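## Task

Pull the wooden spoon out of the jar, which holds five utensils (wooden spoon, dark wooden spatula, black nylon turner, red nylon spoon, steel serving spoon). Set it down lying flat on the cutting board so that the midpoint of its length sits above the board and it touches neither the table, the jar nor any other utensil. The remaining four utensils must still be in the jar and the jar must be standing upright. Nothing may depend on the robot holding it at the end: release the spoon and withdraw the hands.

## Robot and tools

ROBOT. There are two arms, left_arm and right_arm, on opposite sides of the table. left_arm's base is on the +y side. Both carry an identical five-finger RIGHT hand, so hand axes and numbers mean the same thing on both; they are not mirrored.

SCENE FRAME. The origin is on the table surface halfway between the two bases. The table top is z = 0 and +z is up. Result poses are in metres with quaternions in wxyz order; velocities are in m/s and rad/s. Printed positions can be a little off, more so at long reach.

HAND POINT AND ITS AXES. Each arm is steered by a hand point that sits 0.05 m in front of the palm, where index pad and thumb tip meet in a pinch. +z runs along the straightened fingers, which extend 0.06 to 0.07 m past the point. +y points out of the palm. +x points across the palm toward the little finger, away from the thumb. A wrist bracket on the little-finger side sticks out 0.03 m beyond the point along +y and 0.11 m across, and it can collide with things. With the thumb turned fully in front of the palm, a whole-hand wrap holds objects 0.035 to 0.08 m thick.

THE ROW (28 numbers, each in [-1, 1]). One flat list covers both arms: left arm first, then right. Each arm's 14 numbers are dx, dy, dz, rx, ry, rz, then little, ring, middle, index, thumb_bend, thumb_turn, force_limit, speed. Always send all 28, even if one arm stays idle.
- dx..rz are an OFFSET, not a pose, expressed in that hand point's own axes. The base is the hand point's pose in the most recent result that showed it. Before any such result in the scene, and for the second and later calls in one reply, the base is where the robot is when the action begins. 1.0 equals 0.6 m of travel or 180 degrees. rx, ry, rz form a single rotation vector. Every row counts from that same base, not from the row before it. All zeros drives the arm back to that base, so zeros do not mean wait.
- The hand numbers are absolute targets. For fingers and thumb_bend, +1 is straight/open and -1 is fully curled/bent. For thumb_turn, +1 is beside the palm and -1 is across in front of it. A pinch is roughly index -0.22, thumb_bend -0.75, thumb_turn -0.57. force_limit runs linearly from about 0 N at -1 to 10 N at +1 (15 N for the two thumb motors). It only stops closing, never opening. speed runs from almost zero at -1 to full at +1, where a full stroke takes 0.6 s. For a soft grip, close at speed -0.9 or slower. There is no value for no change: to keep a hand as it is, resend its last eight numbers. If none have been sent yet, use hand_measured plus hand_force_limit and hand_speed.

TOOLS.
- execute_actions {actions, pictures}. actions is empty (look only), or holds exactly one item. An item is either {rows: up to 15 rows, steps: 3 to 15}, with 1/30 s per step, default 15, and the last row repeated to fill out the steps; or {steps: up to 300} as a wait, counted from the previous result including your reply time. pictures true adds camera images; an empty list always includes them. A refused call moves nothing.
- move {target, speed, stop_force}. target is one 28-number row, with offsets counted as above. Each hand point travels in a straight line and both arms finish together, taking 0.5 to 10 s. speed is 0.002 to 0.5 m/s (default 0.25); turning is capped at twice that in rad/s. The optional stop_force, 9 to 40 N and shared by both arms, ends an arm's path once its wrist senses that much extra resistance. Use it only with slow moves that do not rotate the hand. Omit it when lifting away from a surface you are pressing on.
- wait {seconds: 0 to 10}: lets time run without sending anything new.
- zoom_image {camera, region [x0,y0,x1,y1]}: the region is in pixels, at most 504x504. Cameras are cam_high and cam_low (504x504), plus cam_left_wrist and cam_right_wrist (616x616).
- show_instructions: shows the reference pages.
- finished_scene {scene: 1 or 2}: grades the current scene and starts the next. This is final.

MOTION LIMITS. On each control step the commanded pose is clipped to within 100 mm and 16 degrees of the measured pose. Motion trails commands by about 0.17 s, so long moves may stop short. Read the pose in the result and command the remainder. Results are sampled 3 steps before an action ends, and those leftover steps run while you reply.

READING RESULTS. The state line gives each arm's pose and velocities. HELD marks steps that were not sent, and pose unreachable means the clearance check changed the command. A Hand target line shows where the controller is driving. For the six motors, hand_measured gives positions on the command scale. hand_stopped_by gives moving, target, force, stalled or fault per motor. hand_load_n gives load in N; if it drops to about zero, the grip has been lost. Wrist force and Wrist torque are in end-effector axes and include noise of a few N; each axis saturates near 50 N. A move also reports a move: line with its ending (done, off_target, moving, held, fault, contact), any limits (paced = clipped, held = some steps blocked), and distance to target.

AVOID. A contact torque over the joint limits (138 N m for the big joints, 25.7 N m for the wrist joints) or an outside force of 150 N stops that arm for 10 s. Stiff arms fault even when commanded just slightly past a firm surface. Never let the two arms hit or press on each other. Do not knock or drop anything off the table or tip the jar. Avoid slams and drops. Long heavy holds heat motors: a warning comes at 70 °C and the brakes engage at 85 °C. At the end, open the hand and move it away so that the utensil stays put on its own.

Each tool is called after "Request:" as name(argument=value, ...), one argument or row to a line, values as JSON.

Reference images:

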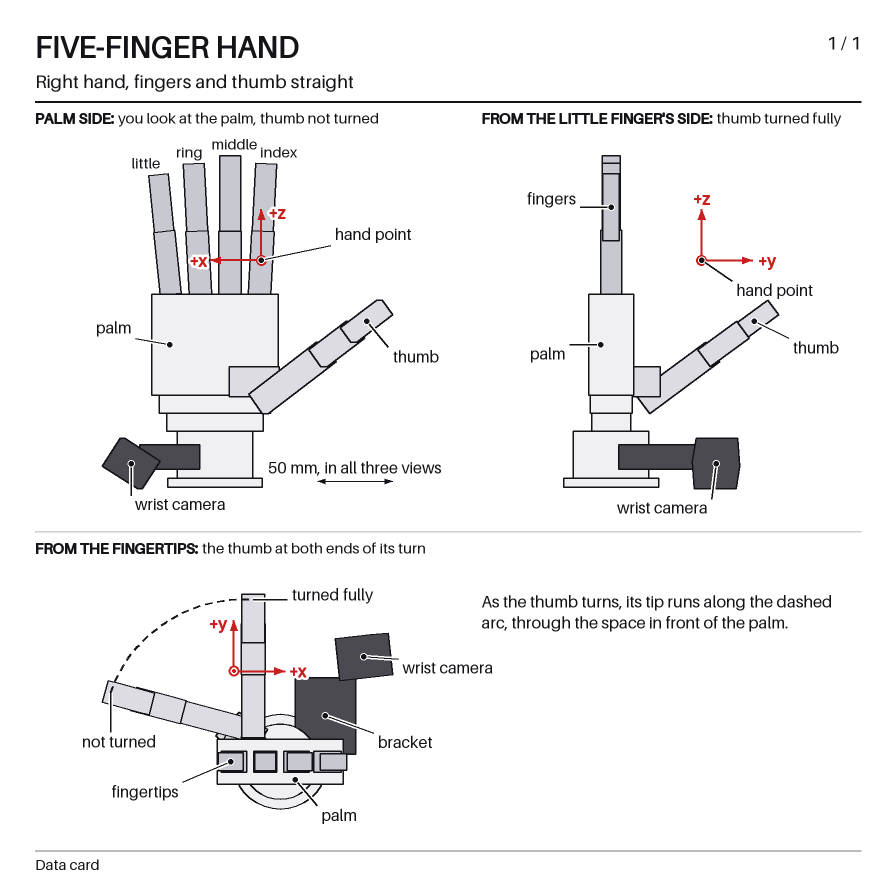

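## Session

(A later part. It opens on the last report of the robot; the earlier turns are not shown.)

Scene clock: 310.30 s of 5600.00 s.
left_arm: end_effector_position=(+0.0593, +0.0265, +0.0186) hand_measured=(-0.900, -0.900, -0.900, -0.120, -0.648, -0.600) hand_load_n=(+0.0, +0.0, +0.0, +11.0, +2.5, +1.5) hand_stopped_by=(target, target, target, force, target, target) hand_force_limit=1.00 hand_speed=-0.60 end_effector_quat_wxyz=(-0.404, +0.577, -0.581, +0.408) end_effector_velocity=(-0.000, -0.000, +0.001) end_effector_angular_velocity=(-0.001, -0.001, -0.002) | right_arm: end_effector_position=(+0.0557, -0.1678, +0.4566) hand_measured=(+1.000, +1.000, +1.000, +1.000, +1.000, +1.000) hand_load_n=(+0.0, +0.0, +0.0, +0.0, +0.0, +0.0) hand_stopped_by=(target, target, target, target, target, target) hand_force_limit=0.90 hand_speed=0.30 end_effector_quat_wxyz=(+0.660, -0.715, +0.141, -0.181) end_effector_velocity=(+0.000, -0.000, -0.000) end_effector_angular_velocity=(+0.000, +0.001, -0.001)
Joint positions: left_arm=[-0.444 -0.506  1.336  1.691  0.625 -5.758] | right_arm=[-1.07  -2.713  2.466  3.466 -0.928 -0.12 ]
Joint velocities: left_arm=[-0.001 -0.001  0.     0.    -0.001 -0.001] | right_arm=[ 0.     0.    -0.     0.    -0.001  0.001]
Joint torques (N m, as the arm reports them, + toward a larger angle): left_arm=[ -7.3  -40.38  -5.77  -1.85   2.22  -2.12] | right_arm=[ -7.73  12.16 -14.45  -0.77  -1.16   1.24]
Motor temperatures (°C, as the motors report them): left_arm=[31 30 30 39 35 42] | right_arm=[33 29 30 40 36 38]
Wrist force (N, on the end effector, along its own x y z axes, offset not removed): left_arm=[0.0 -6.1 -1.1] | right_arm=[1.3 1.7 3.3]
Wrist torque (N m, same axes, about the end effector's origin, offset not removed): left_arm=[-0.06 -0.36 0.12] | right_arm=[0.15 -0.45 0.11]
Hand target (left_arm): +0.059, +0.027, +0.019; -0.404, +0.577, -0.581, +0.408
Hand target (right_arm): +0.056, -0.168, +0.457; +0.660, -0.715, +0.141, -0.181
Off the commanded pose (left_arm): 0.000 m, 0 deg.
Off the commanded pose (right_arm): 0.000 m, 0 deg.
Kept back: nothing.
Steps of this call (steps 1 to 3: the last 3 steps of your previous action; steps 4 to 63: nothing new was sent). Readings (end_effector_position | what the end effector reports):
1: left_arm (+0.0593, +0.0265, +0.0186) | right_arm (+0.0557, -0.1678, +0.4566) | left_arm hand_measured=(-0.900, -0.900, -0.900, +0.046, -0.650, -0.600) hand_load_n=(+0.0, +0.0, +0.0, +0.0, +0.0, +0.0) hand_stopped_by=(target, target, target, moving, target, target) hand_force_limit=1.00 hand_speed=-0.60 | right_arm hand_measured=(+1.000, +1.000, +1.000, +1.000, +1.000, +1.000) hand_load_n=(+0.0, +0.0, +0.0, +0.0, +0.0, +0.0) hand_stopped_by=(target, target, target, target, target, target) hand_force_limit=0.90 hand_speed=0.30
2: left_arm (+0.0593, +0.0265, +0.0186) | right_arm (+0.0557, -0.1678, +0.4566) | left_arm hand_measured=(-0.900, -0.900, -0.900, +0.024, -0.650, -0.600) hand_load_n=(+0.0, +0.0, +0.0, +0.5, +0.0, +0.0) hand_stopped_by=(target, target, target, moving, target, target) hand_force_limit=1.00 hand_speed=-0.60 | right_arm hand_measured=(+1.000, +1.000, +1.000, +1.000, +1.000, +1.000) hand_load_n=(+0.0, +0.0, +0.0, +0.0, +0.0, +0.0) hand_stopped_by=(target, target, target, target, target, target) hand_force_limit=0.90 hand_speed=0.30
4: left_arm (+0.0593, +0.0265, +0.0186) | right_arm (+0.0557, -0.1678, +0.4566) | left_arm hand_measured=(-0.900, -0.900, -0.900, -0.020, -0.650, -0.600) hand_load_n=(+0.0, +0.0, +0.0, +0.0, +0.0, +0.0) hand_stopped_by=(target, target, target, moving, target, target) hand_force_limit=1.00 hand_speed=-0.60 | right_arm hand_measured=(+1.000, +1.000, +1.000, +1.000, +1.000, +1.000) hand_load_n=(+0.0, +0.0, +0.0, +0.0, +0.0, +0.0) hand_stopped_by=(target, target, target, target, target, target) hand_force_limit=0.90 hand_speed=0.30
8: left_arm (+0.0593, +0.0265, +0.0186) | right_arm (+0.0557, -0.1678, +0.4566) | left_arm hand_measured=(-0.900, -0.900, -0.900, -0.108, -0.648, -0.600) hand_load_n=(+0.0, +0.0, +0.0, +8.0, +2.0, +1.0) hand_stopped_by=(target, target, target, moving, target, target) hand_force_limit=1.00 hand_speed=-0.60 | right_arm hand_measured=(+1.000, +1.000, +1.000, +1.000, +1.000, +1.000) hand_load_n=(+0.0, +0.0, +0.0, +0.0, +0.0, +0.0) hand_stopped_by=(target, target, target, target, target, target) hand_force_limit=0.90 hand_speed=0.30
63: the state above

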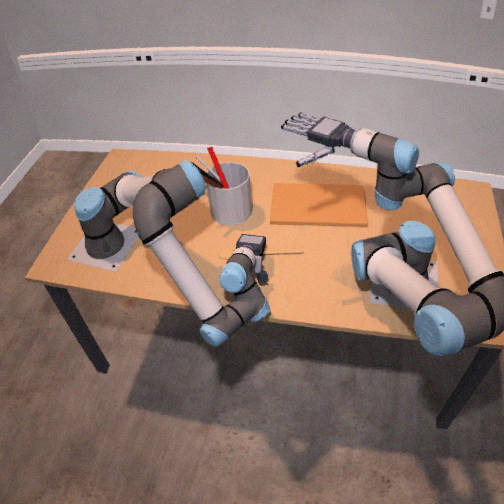

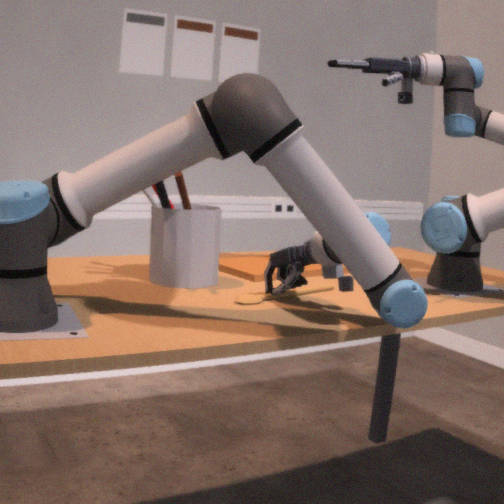

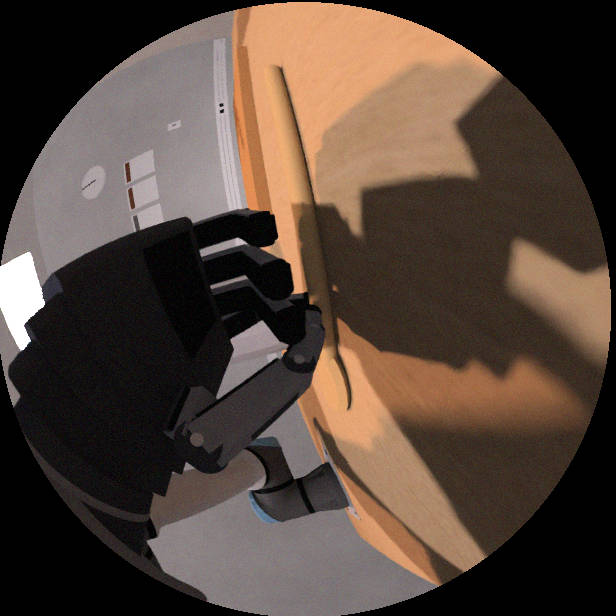

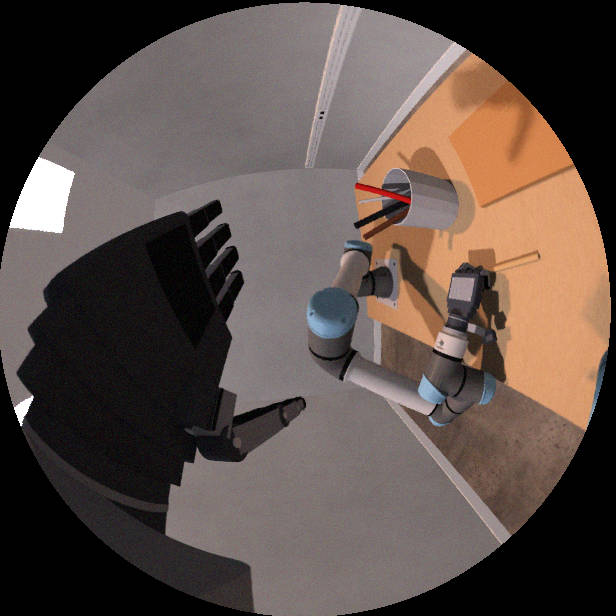

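Spoon moved; possibly gripped. Lift to test (4 cm; tilt 20°: dy −.94, dz −.34).

Request:
move(
  target=[0,-0.063,-0.023,0,0,0, -0.9,-0.9,-0.9,-0.7,-0.65,-0.6,1,-0.6, 0,0,0,0,0,0, 1,1,1,1,1,1,0.9,0.3],
  speed=0.02,
)

Request:
zoom_image(
  camera="cam_low",
  region=[180,150,400,320],
)

Scene clock: 312.87 s of 5600.00 s.
left_arm: end_effector_position=(+0.0592, +0.0265, +0.0585) hand_measured=(-0.900, -0.900, -0.900, -0.122, -0.650, -0.600) hand_load_n=(+0.0, +0.0, +0.0, +0.0, +0.0, +0.0) hand_stopped_by=(target, target, target, force, target, target) hand_force_limit=1.00 hand_speed=-0.60 end_effector_quat_wxyz=(-0.404, +0.577, -0.581, +0.408) end_effector_velocity=(-0.001, +0.000, +0.003) end_effector_angular_velocity=(-0.001, +0.002, -0.000) | right_arm: end_effector_position=(+0.0557, -0.1678, +0.4566) hand_measured=(+1.000, +1.000, +1.000, +1.000, +1.000, +1.000) hand_load_n=(+0.0, +0.0, +0.0, +0.0, +0.0, +0.0) hand_stopped_by=(target, target, target, target, target, target) hand_force_limit=0.90 hand_speed=0.30 end_effector_quat_wxyz=(+0.660, -0.715, +0.141, -0.181) end_effector_velocity=(+0.000, -0.000, -0.000) end_effector_angular_velocity=(-0.000, +0.000, -0.001)
Joint positions: left_arm=[-0.445 -0.576  1.351  1.745  0.625 -5.758] | right_arm=[-1.07  -2.713  2.466  3.466 -0.928 -0.12 ]
Joint velocities: left_arm=[-0.001 -0.006  0.001  0.004  0.001 -0.   ] | right_arm=[ 0.     0.     0.    -0.    -0.001 -0.   ]
Joint torques (N m, as the arm reports them, + toward a larger angle): left_arm=[ -7.7  -65.33  -7.29   4.67   1.64  -2.26] | right_arm=[ -7.62  12.87 -15.09  -0.74  -1.11   1.36]
Motor temperatures (°C, as the motors report them): left_arm=[31 30 30 39 35 42] | right_arm=[33 29 30 40 36 38]
Wrist force (N, on the end effector, along its own x y z axes, offset not removed): left_arm=[0.9 -0.7 0.7] | right_arm=[0.7 3.2 2.5]
Wrist torque (N m, same axes, about the end effector's origin, offset not removed): left_arm=[-0.07 -0.41 0.18] | right_arm=[0.45 -0.29 0.20]
Hand target (left_arm): +0.059, +0.027, +0.059; -0.404, +0.577, -0.581, +0.408
Hand target (right_arm): +0.056, -0.168, +0.457; +0.660, -0.715, +0.141, -0.181
Off the commanded pose (left_arm): 0.000 m, 0 deg.
Off the commanded pose (right_arm): 0.000 m, 0 deg.
Kept back: nothing.
move: done

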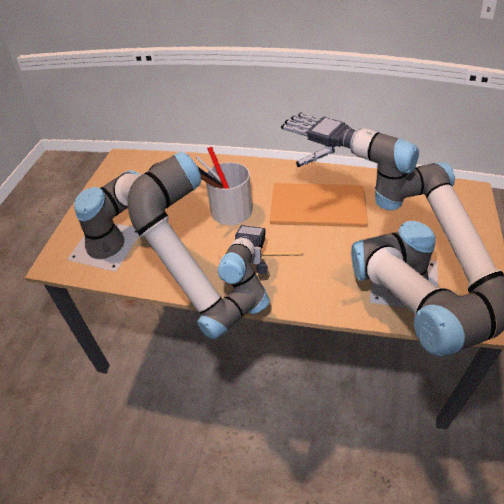

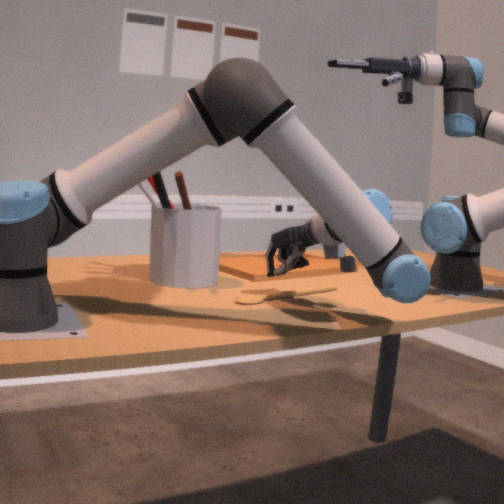

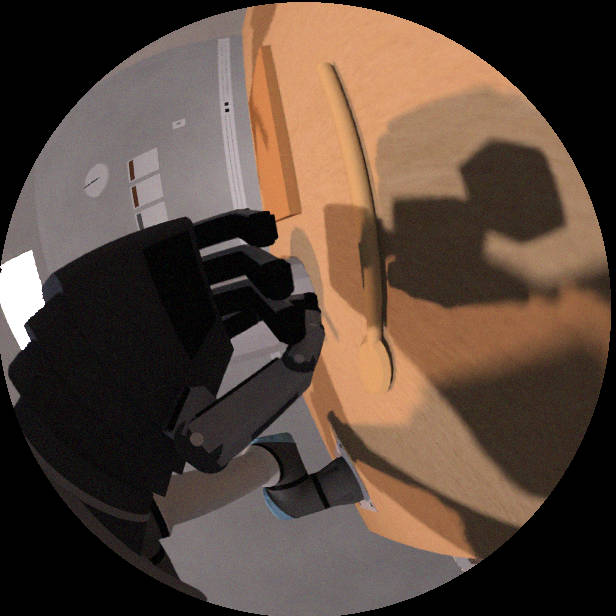

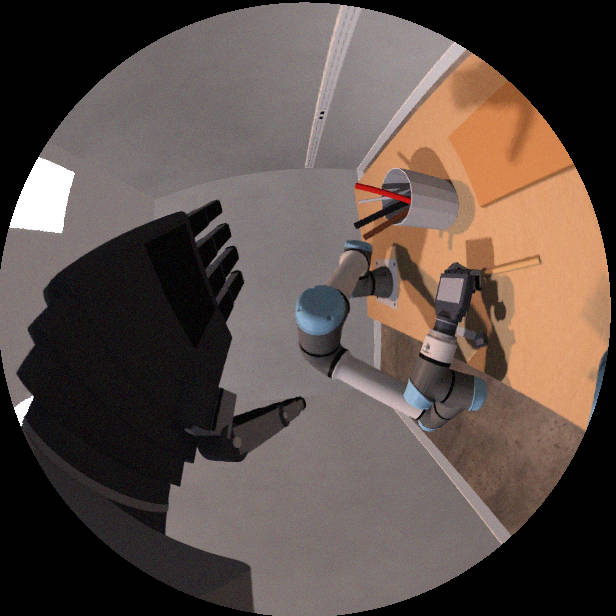

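Region (180, 150, 400, 320) of cam_low's 504x504 image, scaled by 2.291, with more detail than that image has; it fills the top 389 rows of this view, and the rest is white.

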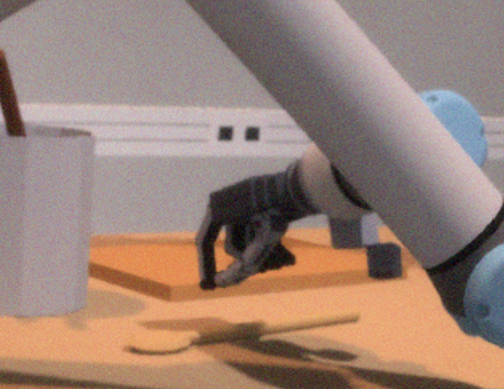

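Request:
move(
  target=[0,0.045,0.016,0,0,0, -0.9,-0.9,-0.9,0.15,-0.65,-0.6,1,0.3, 0,0,0,0,0,0, 1,1,1,1,1,1,0.9,0.3],
  speed=0.02,
)

Request:
move(
  target=[0,0.03,0.011,0,0,0, -0.9,-0.9,-0.9,0.15,-0.65,-0.6,1,0.3, 0,0,0,0,0,0, 1,1,1,1,1,1,0.9,0.3],
  speed=0.006,
  stop_force=9,
)

Request:
zoom_image(
  camera="cam_low",
  region=[180,150,400,320],
)

Scene clock: 314.87 s of 5600.00 s.
left_arm: end_effector_position=(+0.0591, +0.0265, +0.0302) hand_measured=(-0.900, -0.900, -0.900, +0.150, -0.650, -0.600) hand_load_n=(+0.0, +0.0, +0.0, +0.0, +0.0, +0.0) hand_stopped_by=(target, target, target, target, target, target) hand_force_limit=1.00 hand_speed=0.30 end_effector_quat_wxyz=(-0.404, +0.577, -0.581, +0.408) end_effector_velocity=(-0.001, +0.000, -0.002) end_effector_angular_velocity=(+0.001, +0.001, -0.000) | right_arm: end_effector_position=(+0.0557, -0.1678, +0.4566) hand_measured=(+1.000, +1.000, +1.000, +1.000, +1.000, +1.000) hand_load_n=(+0.0, +0.0, +0.0, +0.0, +0.0, +0.0) hand_stopped_by=(target, target, target, target, target, target) hand_force_limit=0.90 hand_speed=0.30 end_effector_quat_wxyz=(+0.660, -0.715, +0.141, -0.181) end_effector_velocity=(+0.000, -0.000, -0.000) end_effector_angular_velocity=(+0.001, +0.001, -0.001)
Joint positions: left_arm=[-0.445 -0.527  1.341  1.706  0.625 -5.758] | right_arm=[-1.07  -2.713  2.466  3.466 -0.928 -0.12 ]
Joint velocities: left_arm=[-0.001  0.003 -0.001 -0.002  0.001  0.001] | right_arm=[ 0.001 -0.     0.    -0.    -0.002  0.001]
Joint torques (N m, as the arm reports them, + toward a larger angle): left_arm=[ -7.6  -39.02 -22.    -0.7    1.71  -2.23] | right_arm=[ -7.48  12.54 -14.79  -0.84  -1.28   1.37]
Motor temperatures (°C, as the motors report them): left_arm=[31 30 30 39 35 42] | right_arm=[33 29 30 40 36 38]
Wrist force (N, on the end effector, along its own x y z axes, offset not removed): left_arm=[0.2 -0.9 1.3] | right_arm=[1.2 0.4 2.2]
Wrist torque (N m, same axes, about the end effector's origin, offset not removed): left_arm=[-0.16 -0.36 0.14] | right_arm=[0.03 -0.41 0.01]
Hand target (left_arm): +0.059, +0.027, +0.030; -0.404, +0.577, -0.581, +0.408
Hand target (right_arm): +0.056, -0.168, +0.457; +0.660, -0.715, +0.141, -0.181
Off the commanded pose (left_arm): 0.000 m, 0 deg.
Off the commanded pose (right_arm): 0.000 m, 0 deg.
Kept back: nothing.
move: done

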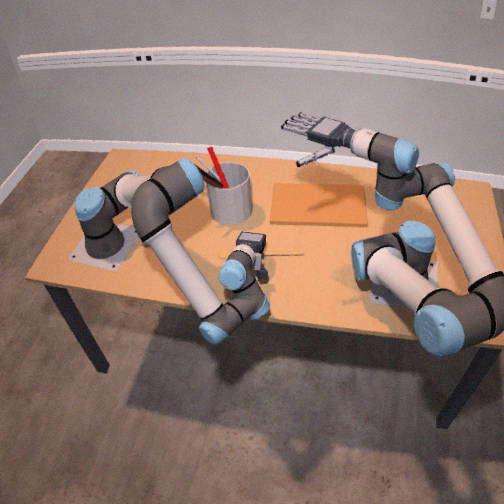

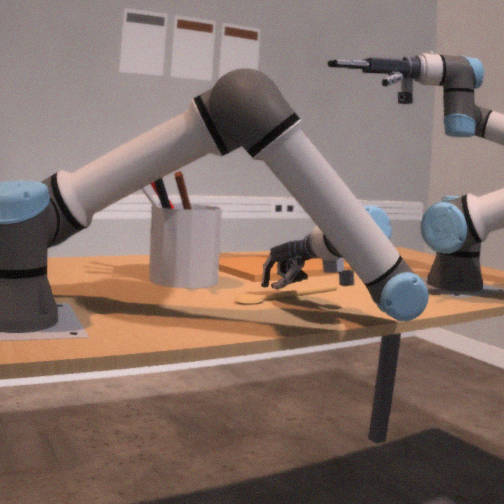

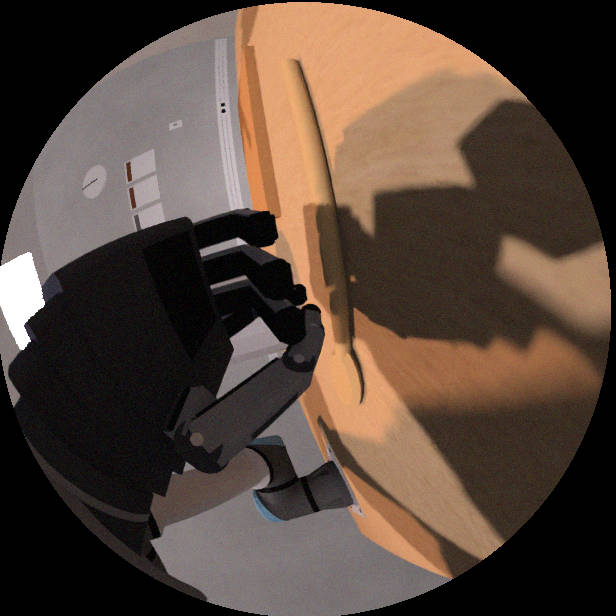

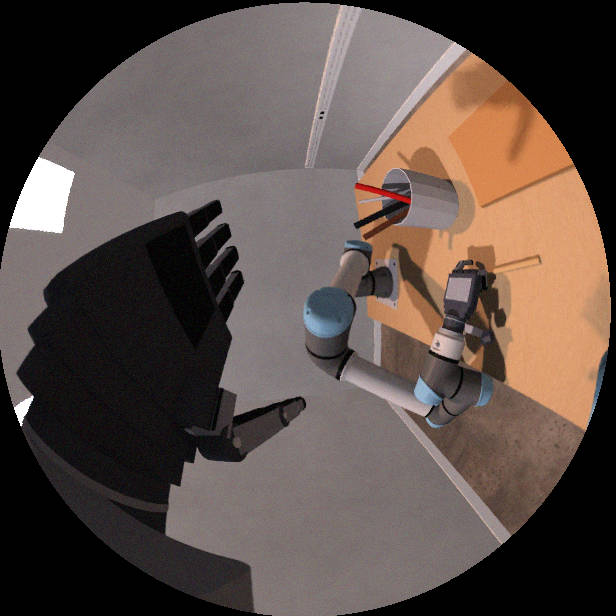

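Scene clock: 317.10 s of 5600.00 s.
left_arm: end_effector_position=(+0.0591, +0.0265, +0.0190) hand_measured=(-0.900, -0.900, -0.900, +0.150, -0.654, -0.600) hand_load_n=(+0.0, +0.0, +0.0, +0.0, -8.0, +2.0) hand_stopped_by=(target, target, target, target, target, target) hand_force_limit=1.00 hand_speed=0.30 end_effector_quat_wxyz=(-0.404, +0.577, -0.581, +0.408) end_effector_velocity=(-0.000, -0.000, +0.002) end_effector_angular_velocity=(-0.003, +0.002, -0.000) | right_arm: end_effector_position=(+0.0557, -0.1678, +0.4566) hand_measured=(+1.000, +1.000, +1.000, +1.000, +1.000, +1.000) hand_load_n=(+0.0, +0.0, +0.0, +0.0, +0.0, +0.0) hand_stopped_by=(target, target, target, target, target, target) hand_force_limit=0.90 hand_speed=0.30 end_effector_quat_wxyz=(+0.660, -0.715, +0.141, -0.181) end_effector_velocity=(+0.000, -0.000, +0.000) end_effector_angular_velocity=(-0.000, -0.001, -0.001)
Joint positions: left_arm=[-0.445 -0.507  1.336  1.692  0.625 -5.758] | right_arm=[-1.07  -2.713  2.466  3.466 -0.928 -0.12 ]
Joint velocities: left_arm=[-0.    -0.005  0.001 -0.     0.     0.   ] | right_arm=[-0.001 -0.    -0.     0.     0.    -0.   ]
Joint torques (N m, as the arm reports them, + toward a larger angle): left_arm=[  8.6  -60.75  -4.5    1.18  -2.11   1.48] | right_arm=[ -8.25  11.91 -14.14  -0.94  -1.14   1.41]
Motor temperatures (°C, as the motors report them): left_arm=[31 30 30 39 35 42] | right_arm=[33 29 30 40 36 38]
Wrist force (N, on the end effector, along its own x y z axes, offset not removed): left_arm=[-2.3 -11.8 -5.9] | right_arm=[0.4 2.8 2.7]
Wrist torque (N m, same axes, about the end effector's origin, offset not removed): left_arm=[-0.29 -0.27 0.03] | right_arm=[0.38 -0.25 -0.02]
Hand target (left_arm): +0.059, +0.027, +0.019; -0.404, +0.577, -0.581, +0.408
Hand target (right_arm): +0.056, -0.168, +0.457; +0.660, -0.715, +0.141, -0.181
Off the commanded pose (left_arm): 0.008 m, 0 deg.
Off the commanded pose (right_arm): 0.000 m, 0 deg.
Kept back: nothing.
move: contact (left_arm)

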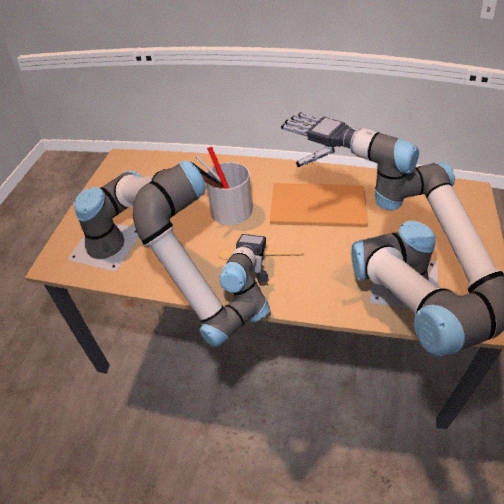

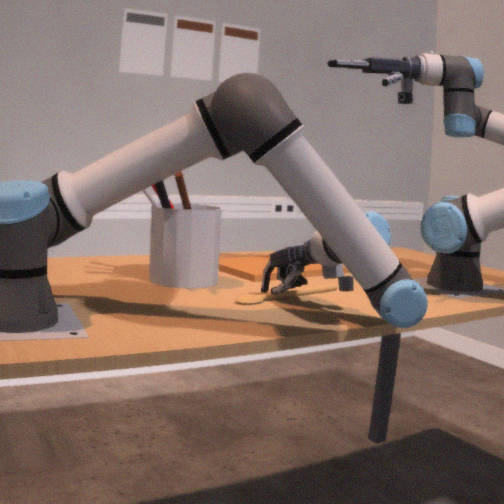

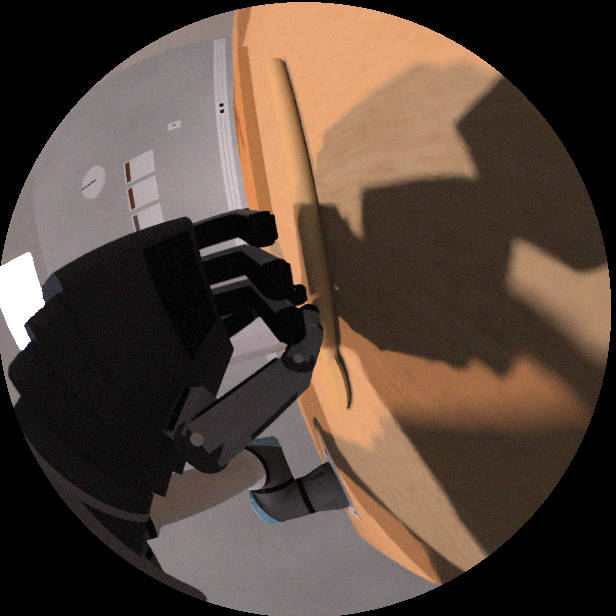

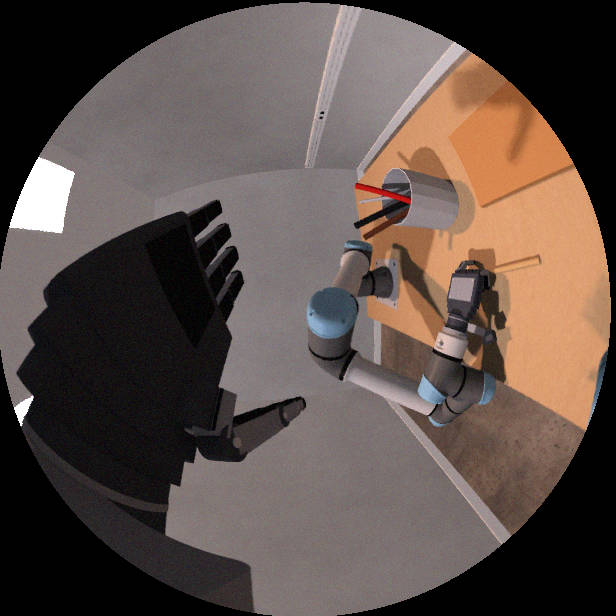

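Region (180, 150, 400, 320) of cam_low's 504x504 image, scaled by 2.291, with more detail than that image has; it fills the top 389 rows of this view, and the rest is white.

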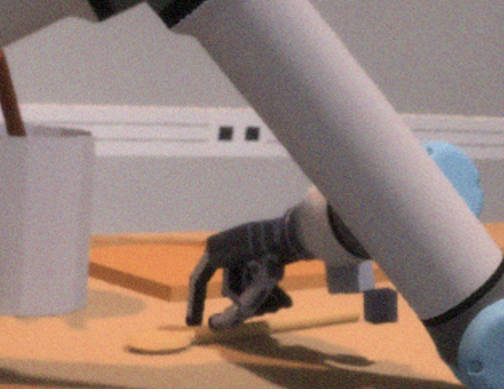

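Request:
move(
  target=[0,-0.015,-0.005,0,0,0, -0.9,-0.9,-0.9,0.3,-0.65,-0.6,1,0.3, 0,0,0,0,0,0, 1,1,1,1,1,1,0.9,0.3],
  speed=0.02,
)

Request:
move(
  target=[0,0.006,-0.016,0,0,0, -0.9,-0.9,-0.9,0.3,-0.65,-0.6,1,0.3, 0,0,0,0,0,0, 1,1,1,1,1,1,0.9,0.3],
  speed=0.02,
)

Request:
move(
  target=[0,0.03,0.011,0,0,0, -0.9,-0.9,-0.9,0.15,-0.65,-0.6,1,0.3, 0,0,0,0,0,0, 1,1,1,1,1,1,0.9,0.3],
  speed=0.006,
  stop_force=9,
)

Request:
zoom_image(
  camera="cam_low",
  region=[180,150,400,320],
)

Scene clock: 318.17 s of 5600.00 s.
left_arm: end_effector_position=(+0.0593, +0.0265, +0.0281) hand_measured=(-0.900, -0.900, -0.900, +0.300, -0.650, -0.600) hand_load_n=(+0.0, +0.0, +0.0, +0.0, +0.0, +0.0) hand_stopped_by=(target, target, target, target, target, target) hand_force_limit=1.00 hand_speed=0.30 end_effector_quat_wxyz=(-0.404, +0.577, -0.581, +0.408) end_effector_velocity=(-0.000, +0.000, +0.002) end_effector_angular_velocity=(+0.002, -0.001, -0.001) | right_arm: end_effector_position=(+0.0557, -0.1678, +0.4566) hand_measured=(+1.000, +1.000, +1.000, +1.000, +1.000, +1.000) hand_load_n=(+0.0, +0.0, +0.0, +0.0, +0.0, +0.0) hand_stopped_by=(target, target, target, target, target, target) hand_force_limit=0.90 hand_speed=0.30 end_effector_quat_wxyz=(+0.660, -0.715, +0.141, -0.181) end_effector_velocity=(-0.000, -0.000, +0.000) end_effector_angular_velocity=(+0.000, -0.001, +0.000)
Joint positions: left_arm=[-0.444 -0.523  1.34   1.703  0.625 -5.758] | right_arm=[-1.07  -2.713  2.466  3.466 -0.928 -0.12 ]
Joint velocities: left_arm=[-0.001 -0.003  0.002  0.003  0.     0.001] | right_arm=[ 0. -0. -0. -0. -0. -0.]
Joint torques (N m, as the arm reports them, + toward a larger angle): left_arm=[  7.44 -66.69  -5.89   4.47  -3.01   2.44] | right_arm=[ -7.42  12.46 -14.27  -0.85  -1.15   1.33]
Motor temperatures (°C, as the motors report them): left_arm=[31 30 30 39 35 42] | right_arm=[33 29 30 40 36 38]
Wrist force (N, on the end effector, along its own x y z axes, offset not removed): left_arm=[-0.8 -1.0 0.6] | right_arm=[2.1 3.1 2.7]
Wrist torque (N m, same axes, about the end effector's origin, offset not removed): left_arm=[-0.09 -0.18 0.03] | right_arm=[0.52 -0.54 0.17]
Hand target (left_arm): +0.059, +0.027, +0.028; -0.404, +0.577, -0.581, +0.408
Hand target (right_arm): +0.056, -0.168, +0.457; +0.660, -0.715, +0.141, -0.181
Off the commanded pose (left_arm): 0.000 m, 0 deg.
Off the commanded pose (right_arm): 0.000 m, 0 deg.
Kept back: nothing.
move: done

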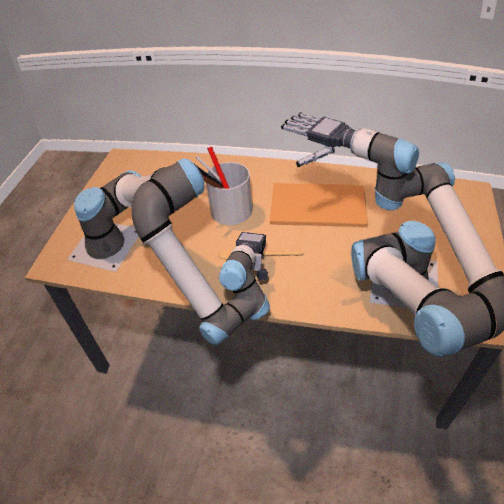

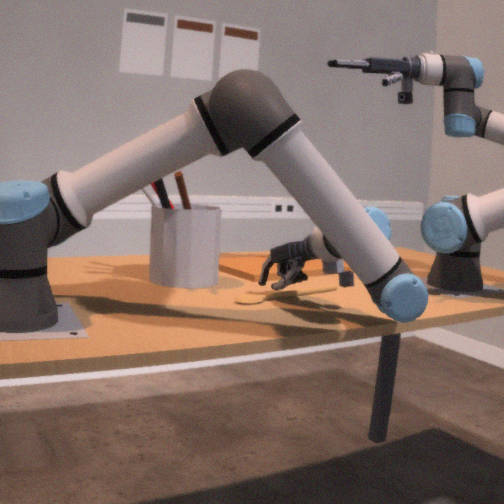

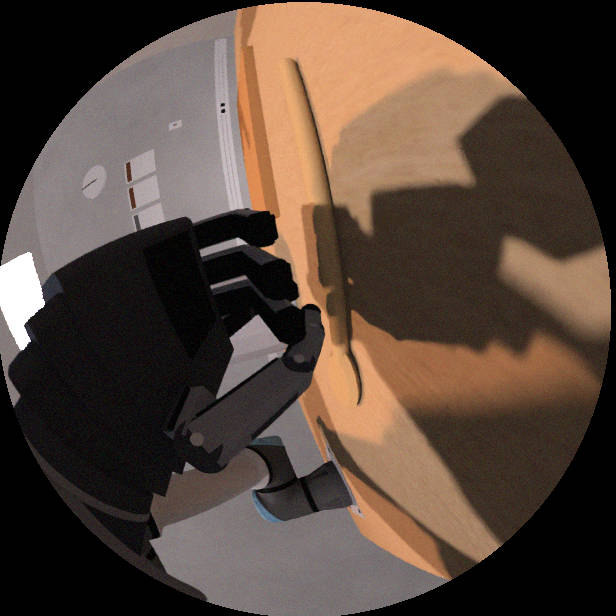

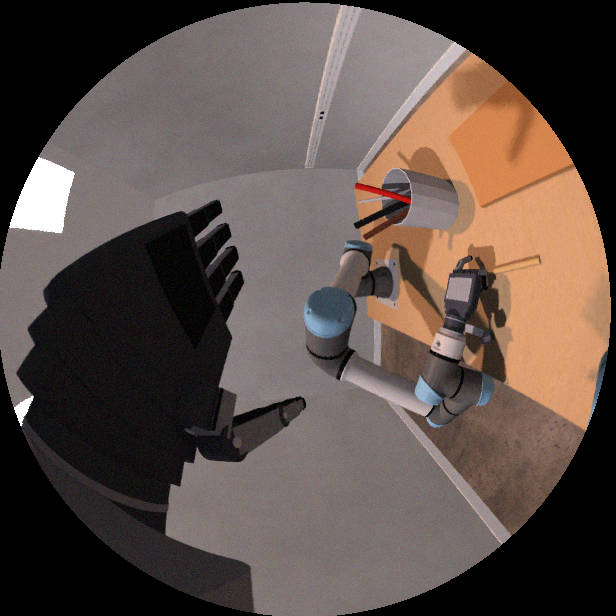

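Scene clock: 319.00 s of 5600.00 s.
left_arm: end_effector_position=(+0.0494, +0.0266, +0.0280) hand_measured=(-0.900, -0.900, -0.900, +0.300, -0.650, -0.600) hand_load_n=(+0.0, +0.0, +0.0, +0.0, +0.0, +0.0) hand_stopped_by=(target, target, target, target, target, target) hand_force_limit=1.00 hand_speed=0.30 end_effector_quat_wxyz=(-0.404, +0.577, -0.581, +0.408) end_effector_velocity=(-0.003, -0.000, -0.000) end_effector_angular_velocity=(-0.001, -0.000, -0.001) | right_arm: end_effector_position=(+0.0557, -0.1678, +0.4566) hand_measured=(+1.000, +1.000, +1.000, +1.000, +1.000, +1.000) hand_load_n=(+0.0, +0.0, +0.0, +0.0, +0.0, +0.0) hand_stopped_by=(target, target, target, target, target, target) hand_force_limit=0.90 hand_speed=0.30 end_effector_quat_wxyz=(+0.660, -0.715, +0.141, -0.181) end_effector_velocity=(-0.000, +0.000, +0.000) end_effector_angular_velocity=(+0.000, +0.001, +0.001)
Joint positions: left_arm=[-0.459 -0.518  1.331  1.719  0.637 -5.772] | right_arm=[-1.07  -2.713  2.466  3.466 -0.928 -0.12 ]
Joint velocities: left_arm=[-0.005  0.002 -0.003  0.004  0.003 -0.005] | right_arm=[-0.     0.    -0.    -0.     0.001  0.001]
Joint torques (N m, as the arm reports them, + toward a larger angle): left_arm=[ -9.41 -40.88 -20.89   4.56   1.82  -2.4 ] | right_arm=[ -7.03  12.43 -13.59  -0.85  -1.28   1.31]
Motor temperatures (°C, as the motors report them): left_arm=[31 30 30 39 35 42] | right_arm=[33 29 30 40 36 38]
Wrist force (N, on the end effector, along its own x y z axes, offset not removed): left_arm=[0.3 -1.0 0.5] | right_arm=[0.5 4.0 1.6]
Wrist torque (N m, same axes, about the end effector's origin, offset not removed): left_arm=[-0.12 -0.27 0.14] | right_arm=[0.69 -0.28 0.10]
Hand target (left_arm): +0.049, +0.027, +0.028; -0.404, +0.577, -0.581, +0.408
Hand target (right_arm): +0.056, -0.168, +0.457; +0.660, -0.715, +0.141, -0.181
Off the commanded pose (left_arm): 0.000 m, 0 deg.
Off the commanded pose (right_arm): 0.000 m, 0 deg.
Kept back: nothing.
move: done

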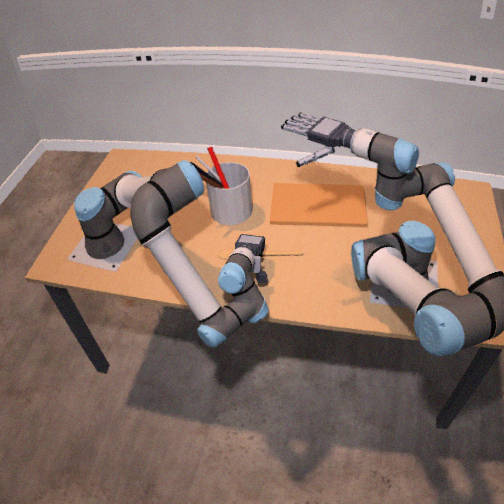

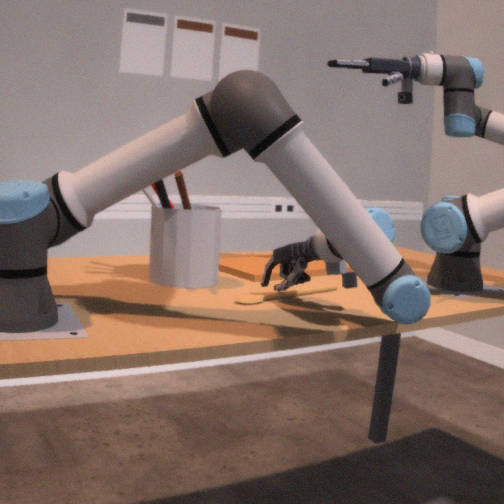

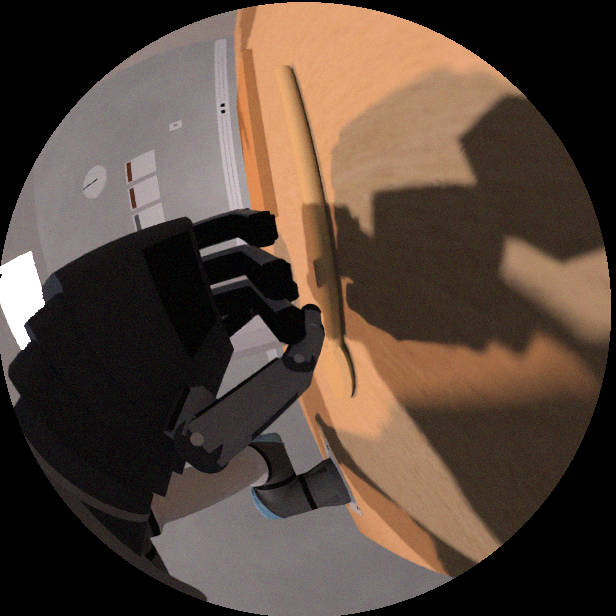

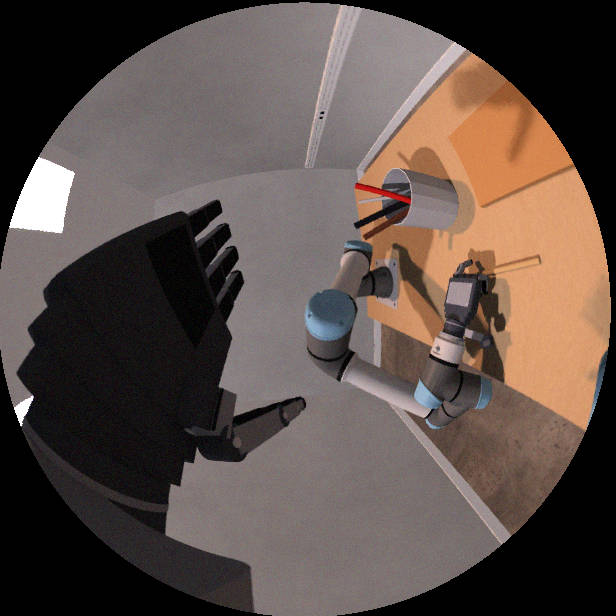

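Scene clock: 322.23 s of 5600.00 s.
left_arm: end_effector_position=(+0.0495, +0.0265, +0.0109) hand_measured=(-0.900, -0.900, -0.900, +0.150, -0.650, -0.600) hand_load_n=(+0.0, +0.0, +0.0, +1.0, +0.0, +0.0) hand_stopped_by=(target, target, target, target, target, target) hand_force_limit=1.00 hand_speed=0.30 end_effector_quat_wxyz=(-0.404, +0.577, -0.581, +0.408) end_effector_velocity=(+0.001, -0.000, +0.003) end_effector_angular_velocity=(-0.002, +0.001, +0.001) | right_arm: end_effector_position=(+0.0557, -0.1678, +0.4566) hand_measured=(+1.000, +1.000, +1.000, +1.000, +1.000, +1.000) hand_load_n=(+0.0, +0.0, +0.0, +0.0, +0.0, +0.0) hand_stopped_by=(target, target, target, target, target, target) hand_force_limit=0.90 hand_speed=0.30 end_effector_quat_wxyz=(+0.660, -0.715, +0.141, -0.181) end_effector_velocity=(+0.000, -0.000, +0.000) end_effector_angular_velocity=(+0.001, +0.002, -0.002)
Joint positions: left_arm=[-0.459 -0.488  1.323  1.697  0.637 -5.772] | right_arm=[-1.07  -2.713  2.466  3.466 -0.928 -0.12 ]
Joint velocities: left_arm=[ 0.002 -0.006  0.002  0.001 -0.001  0.001] | right_arm=[-0.     0.    -0.     0.    -0.002  0.002]
Joint torques (N m, as the arm reports them, + toward a larger angle): left_arm=[  7.58 -57.2   -4.86  -3.02   0.09   1.2 ] | right_arm=[ -7.83  11.64 -14.81  -0.77  -1.37   1.32]
Motor temperatures (°C, as the motors report them): left_arm=[31 30 30 39 35 42] | right_arm=[33 29 30 40 36 38]
Wrist force (N, on the end effector, along its own x y z axes, offset not removed): left_arm=[-3.0 -21.7 -11.1] | right_arm=[0.1 0.8 0.8]
Wrist torque (N m, same axes, about the end effector's origin, offset not removed): left_arm=[0.32 -0.20 0.03] | right_arm=[0.28 -0.20 0.06]
Hand target (left_arm): +0.049, +0.027, +0.011; -0.404, +0.577, -0.581, +0.408
Hand target (right_arm): +0.056, -0.168, +0.457; +0.660, -0.715, +0.141, -0.181
Off the commanded pose (left_arm): 0.002 m, 0 deg.
Off the commanded pose (right_arm): 0.000 m, 0 deg.
Kept back: nothing.
move: contact (left_arm)

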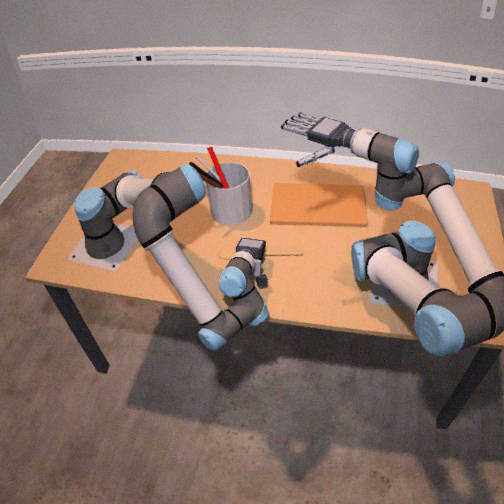

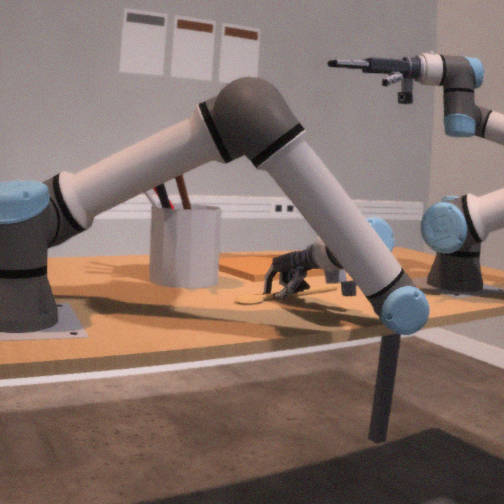

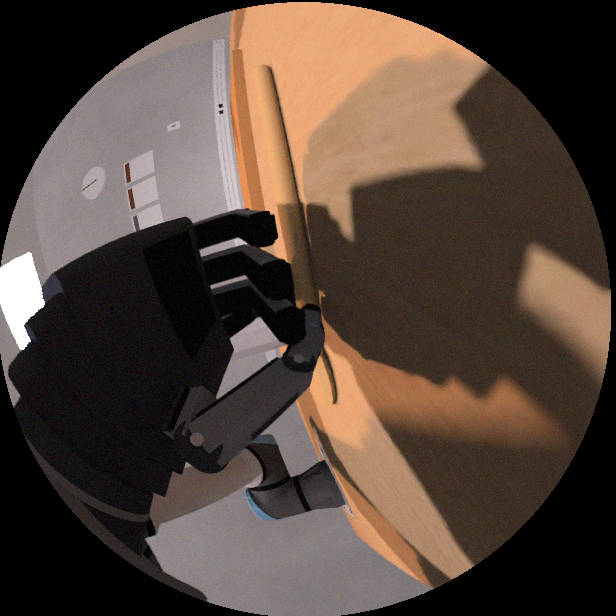

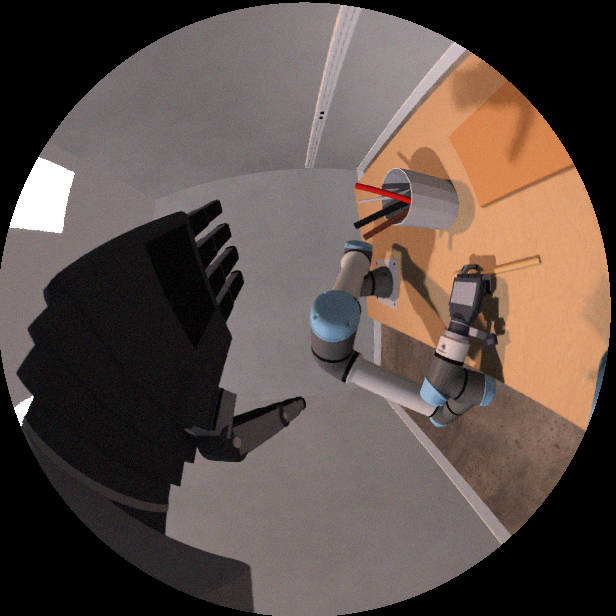

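Region (180, 150, 400, 320) of cam_low's 504x504 image, scaled by 2.291, with more detail than that image has; it fills the top 389 rows of this view, and the rest is white.

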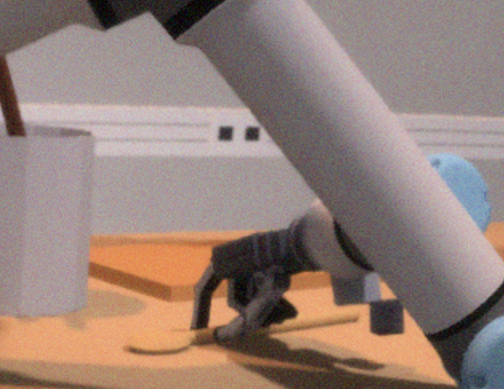

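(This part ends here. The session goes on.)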